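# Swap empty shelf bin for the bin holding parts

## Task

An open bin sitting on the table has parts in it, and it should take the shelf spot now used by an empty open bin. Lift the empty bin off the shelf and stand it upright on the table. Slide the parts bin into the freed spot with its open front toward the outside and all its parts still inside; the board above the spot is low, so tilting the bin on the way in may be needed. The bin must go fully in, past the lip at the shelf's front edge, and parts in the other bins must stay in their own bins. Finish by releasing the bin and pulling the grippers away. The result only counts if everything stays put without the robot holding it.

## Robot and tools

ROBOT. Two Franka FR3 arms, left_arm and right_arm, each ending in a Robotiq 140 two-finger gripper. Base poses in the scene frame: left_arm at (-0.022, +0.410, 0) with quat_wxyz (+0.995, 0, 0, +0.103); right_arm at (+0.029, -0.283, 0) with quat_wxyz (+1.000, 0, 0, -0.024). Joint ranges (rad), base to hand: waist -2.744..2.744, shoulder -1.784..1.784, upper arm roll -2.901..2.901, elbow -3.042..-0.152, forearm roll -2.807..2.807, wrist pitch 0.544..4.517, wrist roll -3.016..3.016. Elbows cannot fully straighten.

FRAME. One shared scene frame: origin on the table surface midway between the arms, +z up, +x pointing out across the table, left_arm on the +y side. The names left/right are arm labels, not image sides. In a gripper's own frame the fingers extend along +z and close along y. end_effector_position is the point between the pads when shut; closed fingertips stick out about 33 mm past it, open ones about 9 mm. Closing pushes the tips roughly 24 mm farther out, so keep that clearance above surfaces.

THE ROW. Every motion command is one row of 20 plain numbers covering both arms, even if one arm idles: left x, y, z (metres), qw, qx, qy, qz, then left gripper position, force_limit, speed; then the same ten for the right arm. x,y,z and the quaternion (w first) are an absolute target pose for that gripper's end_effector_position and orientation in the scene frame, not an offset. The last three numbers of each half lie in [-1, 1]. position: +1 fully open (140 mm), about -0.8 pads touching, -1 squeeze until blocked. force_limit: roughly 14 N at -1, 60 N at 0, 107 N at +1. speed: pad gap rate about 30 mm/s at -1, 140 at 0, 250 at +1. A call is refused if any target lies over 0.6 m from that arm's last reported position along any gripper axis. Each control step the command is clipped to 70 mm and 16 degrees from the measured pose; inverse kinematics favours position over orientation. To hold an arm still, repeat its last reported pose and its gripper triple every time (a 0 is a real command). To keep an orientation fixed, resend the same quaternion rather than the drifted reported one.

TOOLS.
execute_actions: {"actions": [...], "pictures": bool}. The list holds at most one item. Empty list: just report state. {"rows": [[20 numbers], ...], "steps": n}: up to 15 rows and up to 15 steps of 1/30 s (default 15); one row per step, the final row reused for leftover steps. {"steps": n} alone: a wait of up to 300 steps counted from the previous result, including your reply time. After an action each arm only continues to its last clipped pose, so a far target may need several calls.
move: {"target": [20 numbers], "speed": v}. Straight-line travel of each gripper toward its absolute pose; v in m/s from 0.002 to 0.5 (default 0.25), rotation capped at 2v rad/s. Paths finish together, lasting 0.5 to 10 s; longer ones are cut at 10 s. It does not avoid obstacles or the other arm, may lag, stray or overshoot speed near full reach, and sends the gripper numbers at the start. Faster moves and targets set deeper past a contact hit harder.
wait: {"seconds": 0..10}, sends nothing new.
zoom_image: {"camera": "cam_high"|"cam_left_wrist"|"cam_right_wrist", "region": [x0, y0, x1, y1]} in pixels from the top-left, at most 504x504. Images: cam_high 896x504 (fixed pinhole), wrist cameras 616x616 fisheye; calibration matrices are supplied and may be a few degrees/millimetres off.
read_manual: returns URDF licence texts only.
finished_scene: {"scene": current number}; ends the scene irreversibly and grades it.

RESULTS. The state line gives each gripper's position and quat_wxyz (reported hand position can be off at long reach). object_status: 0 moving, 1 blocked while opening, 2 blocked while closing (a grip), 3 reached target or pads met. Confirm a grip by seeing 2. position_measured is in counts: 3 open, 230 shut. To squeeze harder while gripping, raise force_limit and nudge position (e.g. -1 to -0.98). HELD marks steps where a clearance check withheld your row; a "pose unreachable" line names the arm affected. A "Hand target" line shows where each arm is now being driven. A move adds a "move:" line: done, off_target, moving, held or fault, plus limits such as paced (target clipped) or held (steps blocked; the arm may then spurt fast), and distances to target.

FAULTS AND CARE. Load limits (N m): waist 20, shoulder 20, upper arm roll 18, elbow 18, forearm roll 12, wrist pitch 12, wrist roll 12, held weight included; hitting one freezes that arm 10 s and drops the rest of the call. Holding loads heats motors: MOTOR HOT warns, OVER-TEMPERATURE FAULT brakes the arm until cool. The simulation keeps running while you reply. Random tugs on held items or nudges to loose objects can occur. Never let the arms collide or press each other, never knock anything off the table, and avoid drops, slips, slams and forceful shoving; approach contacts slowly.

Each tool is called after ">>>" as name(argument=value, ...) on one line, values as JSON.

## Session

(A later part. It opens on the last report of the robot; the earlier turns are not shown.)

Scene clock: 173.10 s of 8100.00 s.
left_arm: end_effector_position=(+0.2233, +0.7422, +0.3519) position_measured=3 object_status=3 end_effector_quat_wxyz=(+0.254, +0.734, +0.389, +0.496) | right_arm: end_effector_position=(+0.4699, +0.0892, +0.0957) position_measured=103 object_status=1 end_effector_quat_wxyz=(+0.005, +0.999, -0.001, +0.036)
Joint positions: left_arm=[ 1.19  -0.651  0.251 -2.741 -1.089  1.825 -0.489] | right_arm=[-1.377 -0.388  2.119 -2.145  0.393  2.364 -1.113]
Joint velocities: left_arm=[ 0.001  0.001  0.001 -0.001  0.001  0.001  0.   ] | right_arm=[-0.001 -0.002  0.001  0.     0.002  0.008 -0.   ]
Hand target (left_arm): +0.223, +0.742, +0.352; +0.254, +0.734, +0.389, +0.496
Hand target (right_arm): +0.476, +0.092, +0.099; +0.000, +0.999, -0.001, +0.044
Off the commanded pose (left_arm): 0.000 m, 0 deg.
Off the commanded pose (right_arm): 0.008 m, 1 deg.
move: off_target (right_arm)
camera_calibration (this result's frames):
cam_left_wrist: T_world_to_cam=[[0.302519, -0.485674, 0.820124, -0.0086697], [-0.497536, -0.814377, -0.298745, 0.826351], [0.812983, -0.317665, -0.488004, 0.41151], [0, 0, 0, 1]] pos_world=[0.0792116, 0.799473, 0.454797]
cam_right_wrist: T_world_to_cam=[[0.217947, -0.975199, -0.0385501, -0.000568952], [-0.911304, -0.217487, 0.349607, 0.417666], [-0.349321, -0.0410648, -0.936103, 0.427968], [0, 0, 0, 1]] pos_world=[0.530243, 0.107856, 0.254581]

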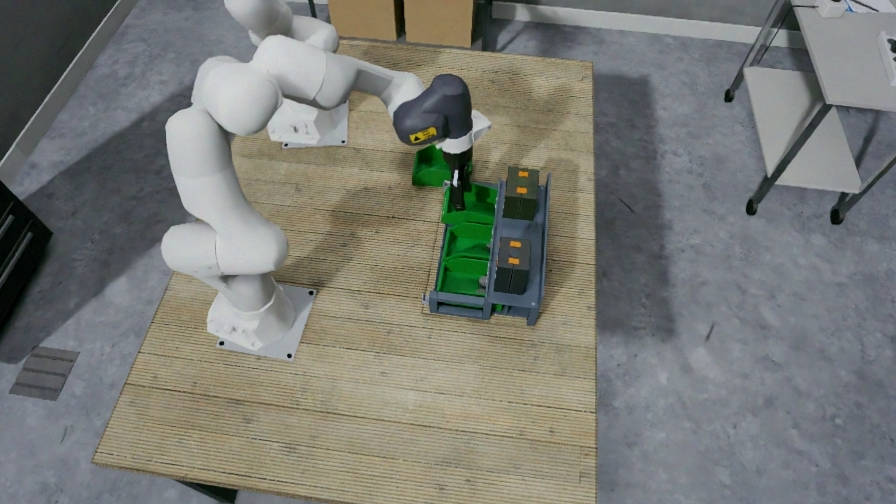

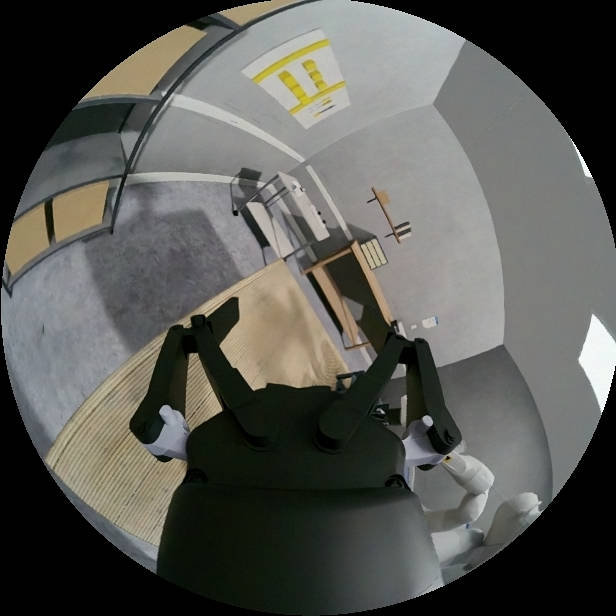

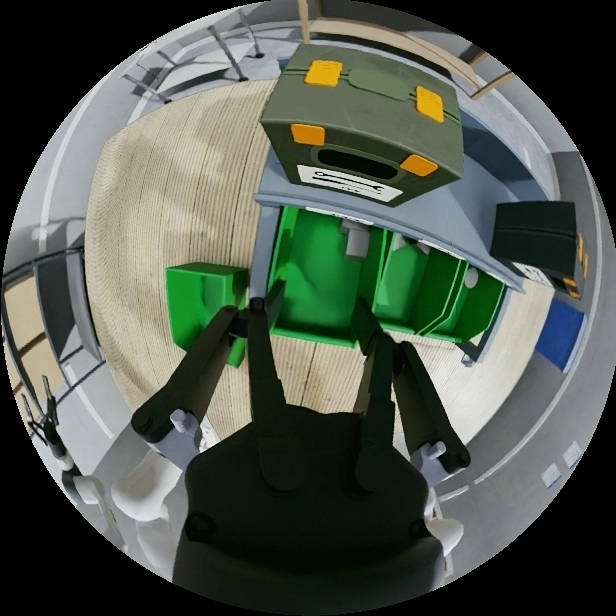

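>>> move(target=[0.2233,0.7422,0.3519,0.254,0.734,0.389,0.496,1,0,0,0.485,0.092,0.092,0,0.996,0,0.087,0.5,1,-0.6], speed=0.015)

>>> move(target=[0.2233,0.7422,0.3519,0.254,0.734,0.389,0.496,1,0,0,0.484,0.092,0.068,0,0.985,0,0.174,0.5,1,-0.6], speed=0.015)

>>> zoom_image(camera="cam_high", region=[400,130,560,330])

Scene clock: 177.87 s of 8100.00 s.
left_arm: end_effector_position=(+0.2233, +0.7422, +0.3519) position_measured=3 object_status=3 end_effector_quat_wxyz=(+0.254, +0.734, +0.389, +0.496) | right_arm: end_effector_position=(+0.4785, +0.0877, +0.0865) position_measured=103 object_status=1 end_effector_quat_wxyz=(+0.006, +0.997, +0.001, +0.078)
Joint positions: left_arm=[ 1.19  -0.651  0.251 -2.741 -1.089  1.825 -0.489] | right_arm=[-1.316 -0.41   2.085 -2.202  0.393  2.482 -1.1  ]
Joint velocities: left_arm=[0.    0.001 0.    0.    0.    0.    0.002] | right_arm=[ 0.002 -0.     0.    -0.002 -0.     0.008  0.003]
Hand target (left_arm): +0.223, +0.742, +0.352; +0.254, +0.734, +0.389, +0.496
Hand target (right_arm): +0.485, +0.091, +0.091; +0.001, +0.996, -0.001, +0.087
Off the commanded pose (left_arm): 0.000 m, 0 deg.
Off the commanded pose (right_arm): 0.010 m, 1 deg.
move: off_target (right_arm)
camera_calibration (this result's frames):
cam_left_wrist: T_world_to_cam=[[0.302519, -0.485674, 0.820124, -0.00866968], [-0.497536, -0.814377, -0.298745, 0.826351], [0.812983, -0.317665, -0.488005, 0.41151], [0, 0, 0, 1]] pos_world=[0.0792116, 0.799473, 0.454797]
cam_right_wrist: T_world_to_cam=[[0.224401, -0.974322, -0.0184494, -0.00913758], [-0.936076, -0.220778, 0.273894, 0.447089], [-0.270935, -0.044192, -0.961583, 0.387285], [0, 0, 0, 1]] pos_world=[0.525489, 0.10692, 0.249783]

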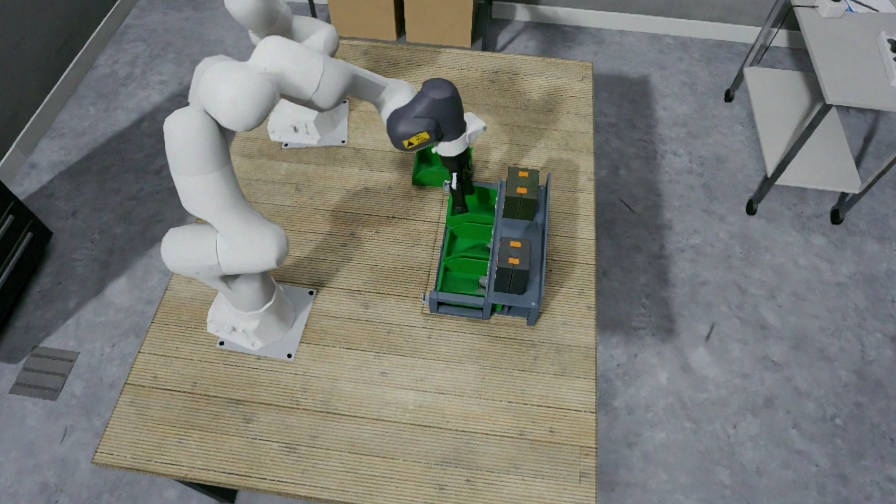

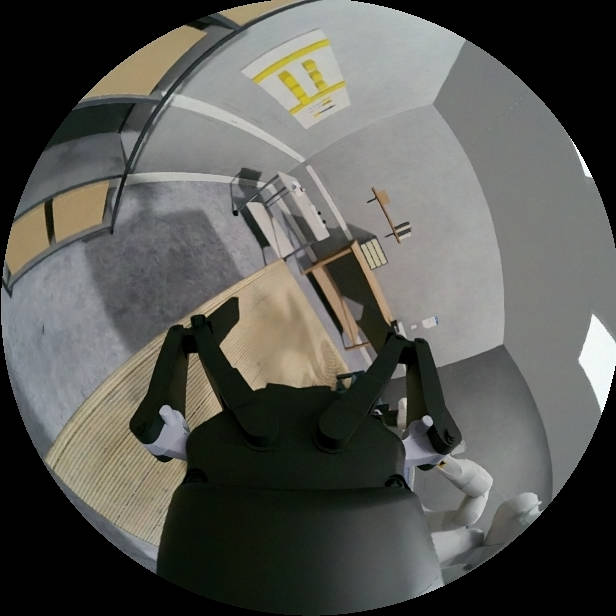

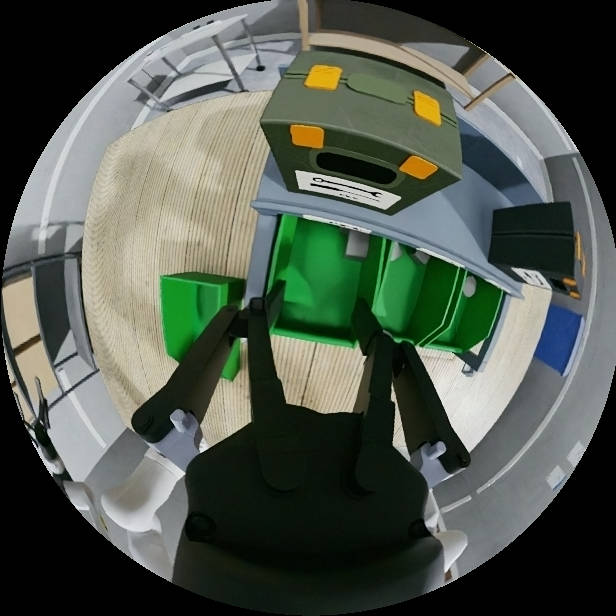

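Scene clock: 184.60 s of 8100.00 s.
left_arm: end_effector_position=(+0.2233, +0.7422, +0.3519) position_measured=3 object_status=3 end_effector_quat_wxyz=(+0.254, +0.734, +0.389, +0.496) | right_arm: end_effector_position=(+0.4814, +0.0862, +0.0637) position_measured=103 object_status=1 end_effector_quat_wxyz=(+0.007, +0.986, +0.001, +0.168)
Joint positions: left_arm=[ 1.19  -0.651  0.251 -2.741 -1.089  1.825 -0.489] | right_arm=[-1.185 -0.478  2.047 -2.346  0.407  2.759 -1.03 ]
Joint velocities: left_arm=[ 0.001 -0.002 -0.001 -0.    -0.001 -0.    -0.001] | right_arm=[-0.    -0.001  0.    -0.     0.003  0.013  0.006]
Hand target (left_arm): +0.223, +0.742, +0.352; +0.254, +0.734, +0.389, +0.496
Hand target (right_arm): +0.486, +0.090, +0.067; +0.002, +0.985, -0.001, +0.175
Off the commanded pose (left_arm): 0.000 m, 0 deg.
Off the commanded pose (right_arm): 0.008 m, 1 deg.
move: off_target (right_arm)
camera_calibration (this result's frames):
cam_left_wrist: T_world_to_cam=[[0.302519, -0.485674, 0.820124, -0.00866972], [-0.497536, -0.814377, -0.298745, 0.826351], [0.812983, -0.317665, -0.488004, 0.41151], [0, 0, 0, 1]] pos_world=[0.0792116, 0.799473, 0.454797]
cam_right_wrist: T_world_to_cam=[[0.225167, -0.974014, 0.0244293, -0.0147654], [-0.969964, -0.221721, 0.100047, 0.483156], [-0.0920305, -0.0462227, -0.994683, 0.282255], [0, 0, 0, 1]] pos_world=[0.497945, 0.105791, 0.232777]

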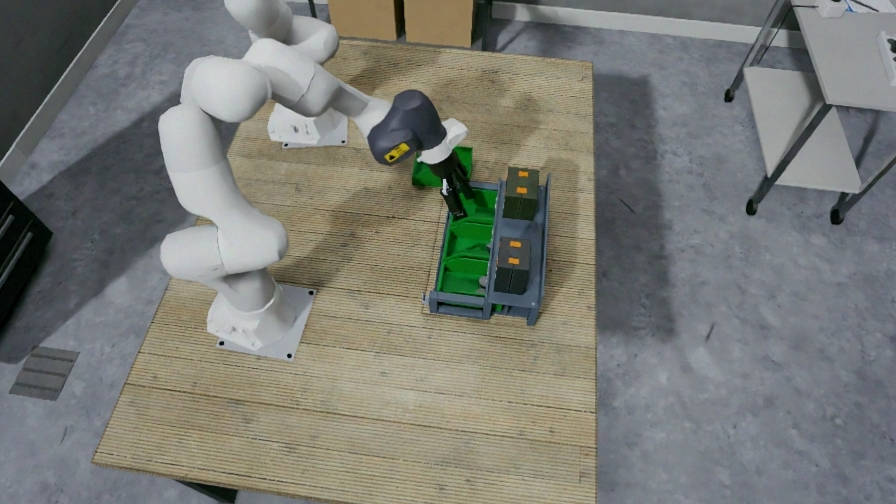

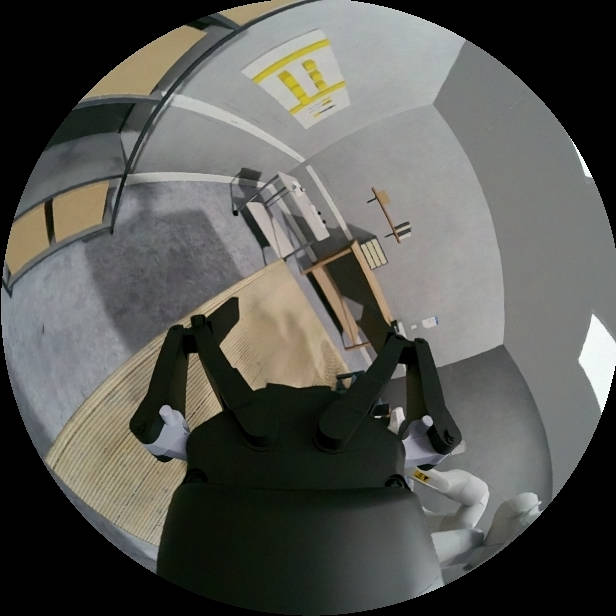

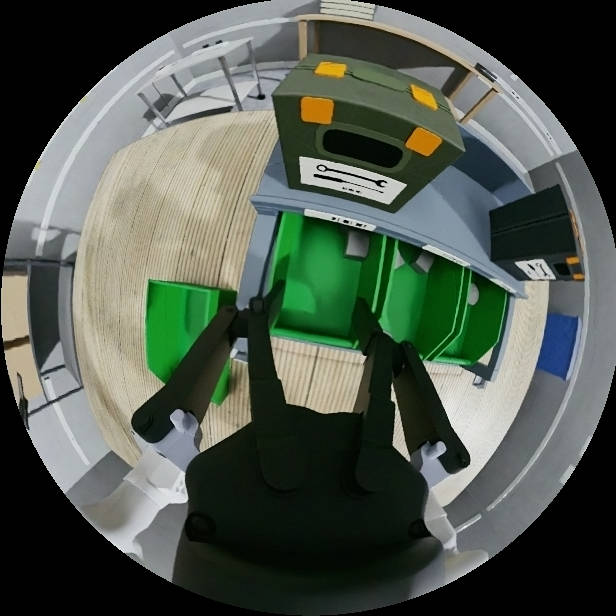

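Region (400, 130, 560, 330) of cam_high's 896x504 image, scaled by 2.520, with more detail than that image has; it fills the left 403 columns of this view, and the rest is white.

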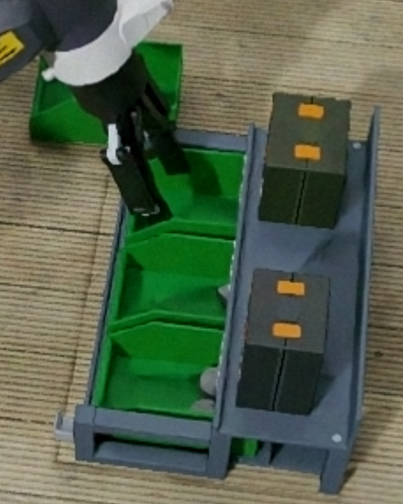

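Bin appears seated. Releasing and lifting.

>>> move(target=[0.2233,0.7422,0.3519,0.254,0.734,0.389,0.496,1,0,0,0.484,0.092,0.066,0,0.985,0,0.174,-0.45,1,-0.6], speed=0.02)

>>> move(target=[0.2233,0.7422,0.3519,0.254,0.734,0.389,0.496,1,0,0,0.43,0.05,0.2,0,0.985,0,0.174,-0.45,1,-0.6], speed=0.12)

>>> move(target=[0.2233,0.7422,0.3519,0.254,0.734,0.389,0.496,1,0,0,0.33,-0.05,0.3,0,0.985,0,0.174,-0.45,1,-0.6], speed=0.2)

>>> zoom_image(camera="cam_high", region=[390,130,570,330])

>>> zoom_image(camera="cam_right_wrist", region=[150,80,500,330])

Scene clock: 186.73 s of 8100.00 s.
left_arm: end_effector_position=(+0.2233, +0.7422, +0.3519) position_measured=3 object_status=3 end_effector_quat_wxyz=(+0.254, +0.734, +0.389, +0.496) | right_arm: end_effector_position=(+0.4825, +0.0909, +0.0647) position_measured=186 object_status=3 end_effector_quat_wxyz=(+0.003, +0.985, +0.002, +0.172)
Joint positions: left_arm=[ 1.19  -0.651  0.251 -2.741 -1.089  1.825 -0.489] | right_arm=[-1.188 -0.478  2.055 -2.344  0.409  2.773 -1.028]
Joint velocities: left_arm=[ 0.002 -0.     0.    -0.001  0.001 -0.001  0.001] | right_arm=[-0.     0.001  0.001 -0.001 -0.     0.002 -0.   ]
Hand target (left_arm): +0.223, +0.742, +0.352; +0.254, +0.734, +0.389, +0.496
Hand target (right_arm): +0.484, +0.092, +0.066; +0.000, +0.985, +0.000, +0.174
Off the commanded pose (left_arm): 0.000 m, 0 deg.
Off the commanded pose (right_arm): 0.002 m, 0 deg.
move: done
camera_calibration (this result's frames):
cam_left_wrist: T_world_to_cam=[[0.302519, -0.485674, 0.820124, -0.00866969], [-0.497536, -0.814377, -0.298745, 0.826351], [0.812983, -0.317665, -0.488004, 0.41151], [0, 0, 0, 1]] pos_world=[0.0792116, 0.799473, 0.454797]
cam_right_wrist: T_world_to_cam=[[0.228813, -0.973297, 0.0183754, -0.0119615], [-0.96993, -0.226333, 0.0894905, 0.486304], [-0.0829419, -0.0382995, -0.995818, 0.278478], [0, 0, 0, 1]] pos_world=[0.497516, 0.10909, 0.234014]

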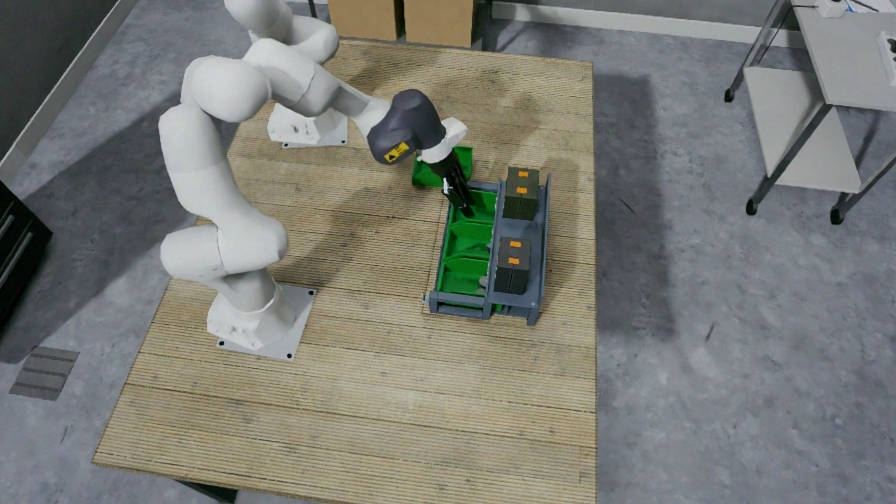

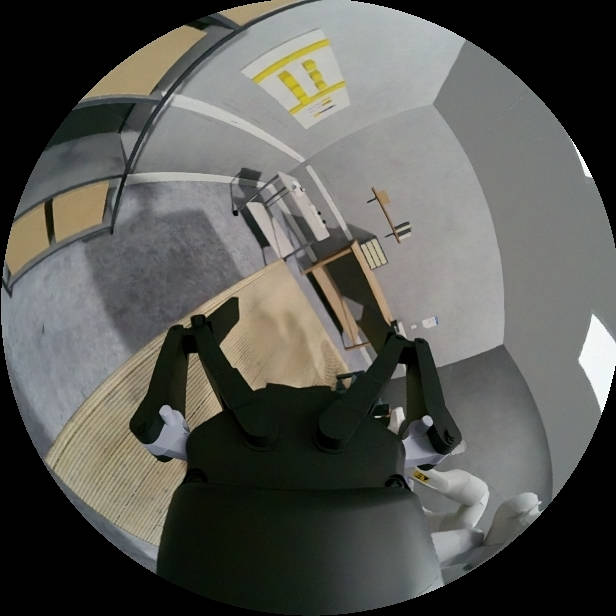

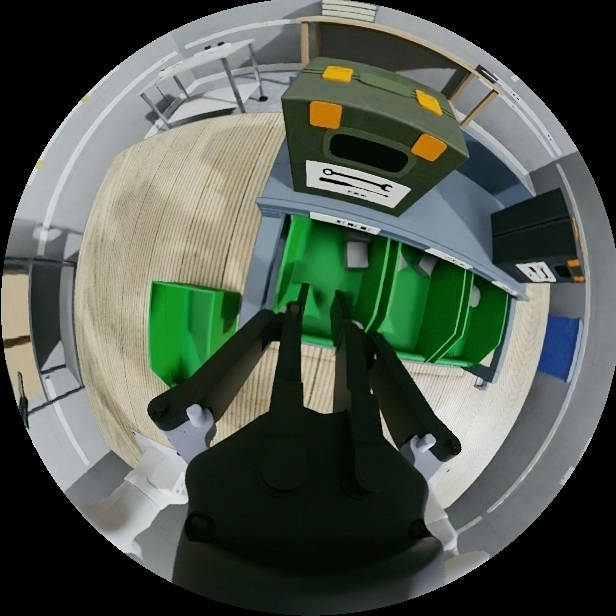

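Scene clock: 188.60 s of 8100.00 s.
left_arm: end_effector_position=(+0.2233, +0.7422, +0.3519) position_measured=3 object_status=3 end_effector_quat_wxyz=(+0.254, +0.734, +0.389, +0.496) | right_arm: end_effector_position=(+0.4353, +0.0536, +0.2056) position_measured=186 object_status=3 end_effector_quat_wxyz=(-0.005, +0.984, -0.005, +0.181)
Joint positions: left_arm=[ 1.19  -0.651  0.251 -2.741 -1.089  1.825 -0.489] | right_arm=[-0.298 -0.534  1.123 -2.469  0.374  2.469 -1.045]
Joint velocities: left_arm=[ 0.     0.     0.001  0.     0.001 -0.     0.001] | right_arm=[ 0.004  0.    -0.004 -0.001 -0.002 -0.011 -0.011]
Hand target (left_arm): +0.223, +0.742, +0.352; +0.254, +0.734, +0.389, +0.496
Hand target (right_arm): +0.434, +0.052, +0.204; -0.002, +0.984, -0.000, +0.178
Off the commanded pose (left_arm): 0.000 m, 0 deg.
Off the commanded pose (right_arm): 0.009 m, 1 deg.
move: off_target (right_arm)
camera_calibration (this result's frames):
cam_left_wrist: T_world_to_cam=[[0.302519, -0.485674, 0.820124, -0.00866979], [-0.497536, -0.814377, -0.298745, 0.826351], [0.812983, -0.317665, -0.488005, 0.41151], [0, 0, 0, 1]] pos_world=[0.0792116, 0.799473, 0.454797]
cam_right_wrist: T_world_to_cam=[[0.218706, -0.975779, 0.00478249, -0.0326566], [-0.973501, -0.217854, 0.0695338, 0.424635], [-0.0668077, -0.0198632, -0.997568, 0.405819], [0, 0, 0, 1]] pos_world=[0.447637, 0.0687039, 0.375462]

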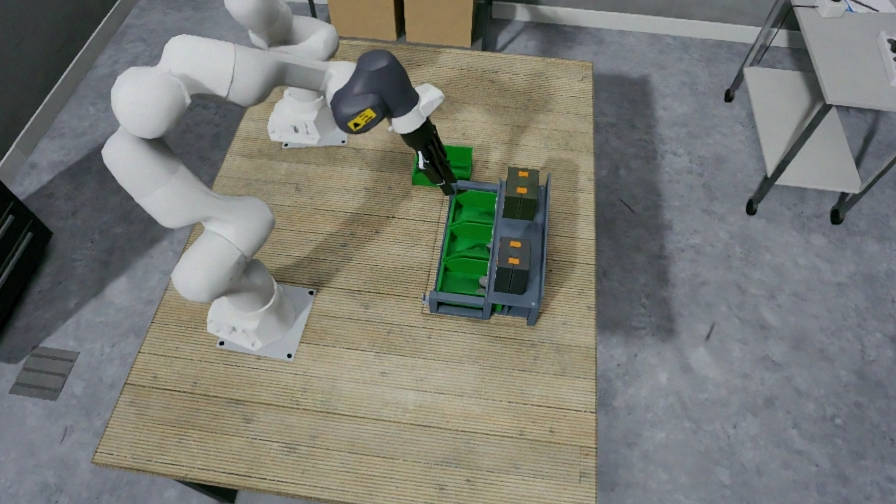

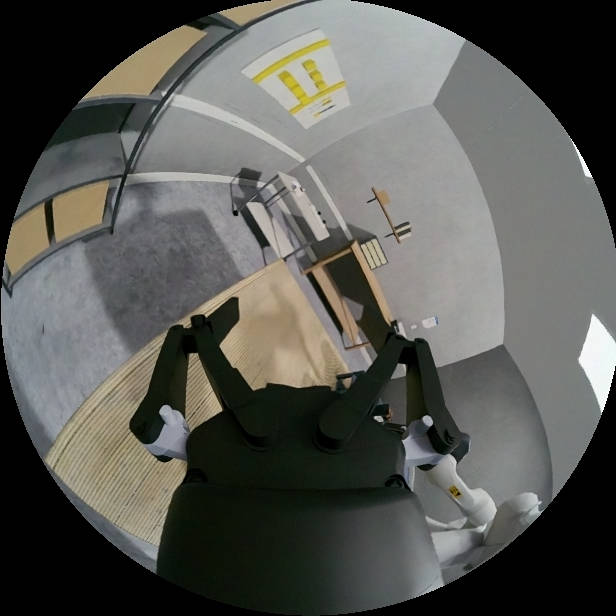

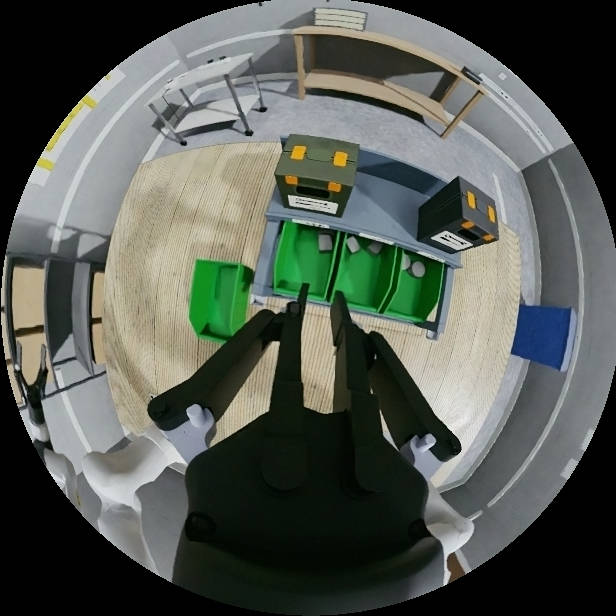

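Scene clock: 190.20 s of 8100.00 s.
left_arm: end_effector_position=(+0.2233, +0.7422, +0.3519) position_measured=3 object_status=3 end_effector_quat_wxyz=(+0.254, +0.734, +0.389, +0.496) | right_arm: end_effector_position=(+0.3354, -0.0487, +0.3015) position_measured=186 object_status=3 end_effector_quat_wxyz=(-0.004, +0.984, -0.005, +0.176)
Joint positions: left_arm=[ 1.19  -0.651  0.251 -2.741 -1.089  1.825 -0.489] | right_arm=[ 0.122 -1.013  0.607 -2.663  0.387  2.055 -1.179]
Joint velocities: left_arm=[ 0.    -0.001 -0.    -0.001 -0.001 -0.001 -0.   ] | right_arm=[ 0.002 -0.    -0.002  0.003 -0.003 -0.011 -0.006]
Hand target (left_arm): +0.223, +0.742, +0.352; +0.254, +0.734, +0.389, +0.496
Hand target (right_arm): +0.334, -0.050, +0.301; -0.002, +0.985, -0.002, +0.175
Off the commanded pose (left_arm): 0.000 m, 0 deg.
Off the commanded pose (right_arm): 0.006 m, 1 deg.
move: off_target (right_arm)
camera_calibration (this result's frames):
cam_left_wrist: T_world_to_cam=[[0.302519, -0.485674, 0.820124, -0.00866976], [-0.497536, -0.814377, -0.298745, 0.826351], [0.812983, -0.317665, -0.488005, 0.41151], [0, 0, 0, 1]] pos_world=[0.0792116, 0.799473, 0.454797]
cam_right_wrist: T_world_to_cam=[[0.217521, -0.976045, 0.00445696, -0.110683], [-0.973127, -0.216513, 0.0783971, 0.295675], [-0.0755542, -0.0213902, -0.996912, 0.495473], [0, 0, 0, 1]] pos_world=[0.349241, -0.033416, 0.471256]

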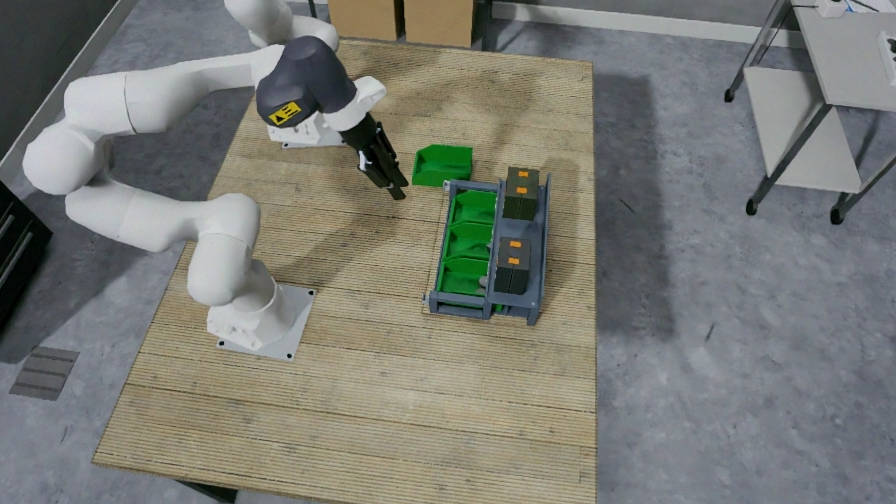

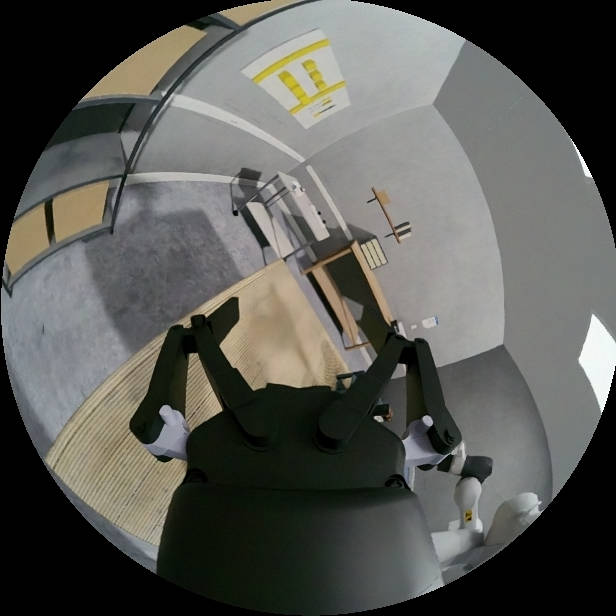

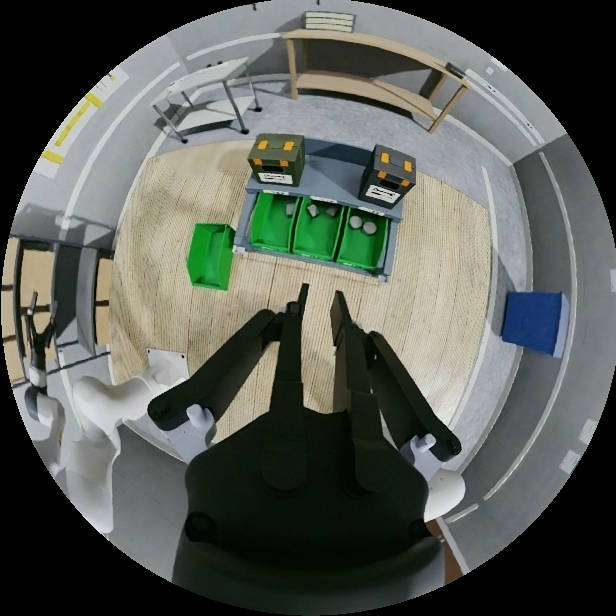

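Region (390, 130, 570, 330) of cam_high's 896x504 image, scaled by 2.520, with more detail than that image has; it fills the left 454 columns of this view, and the rest is white.

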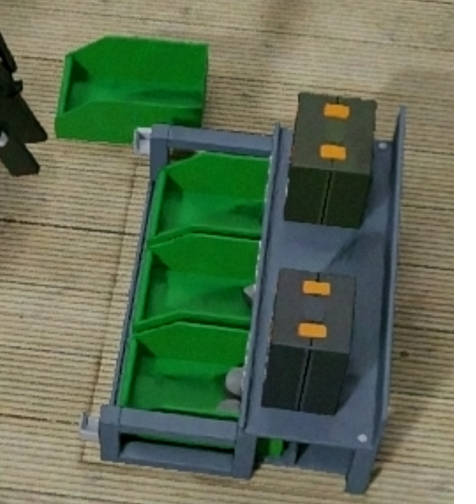

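Region (150, 80, 500, 330) of cam_right_wrist's 616x616 image, scaled by 1.440, with more detail than that image has; it fills the top 360 rows of this view, and the rest is white.

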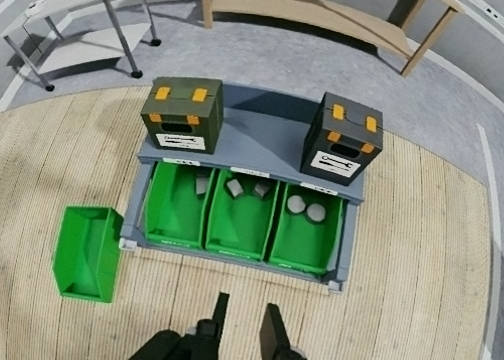

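>>> finished_scene(scene=2)

The scene is finished: the task was done.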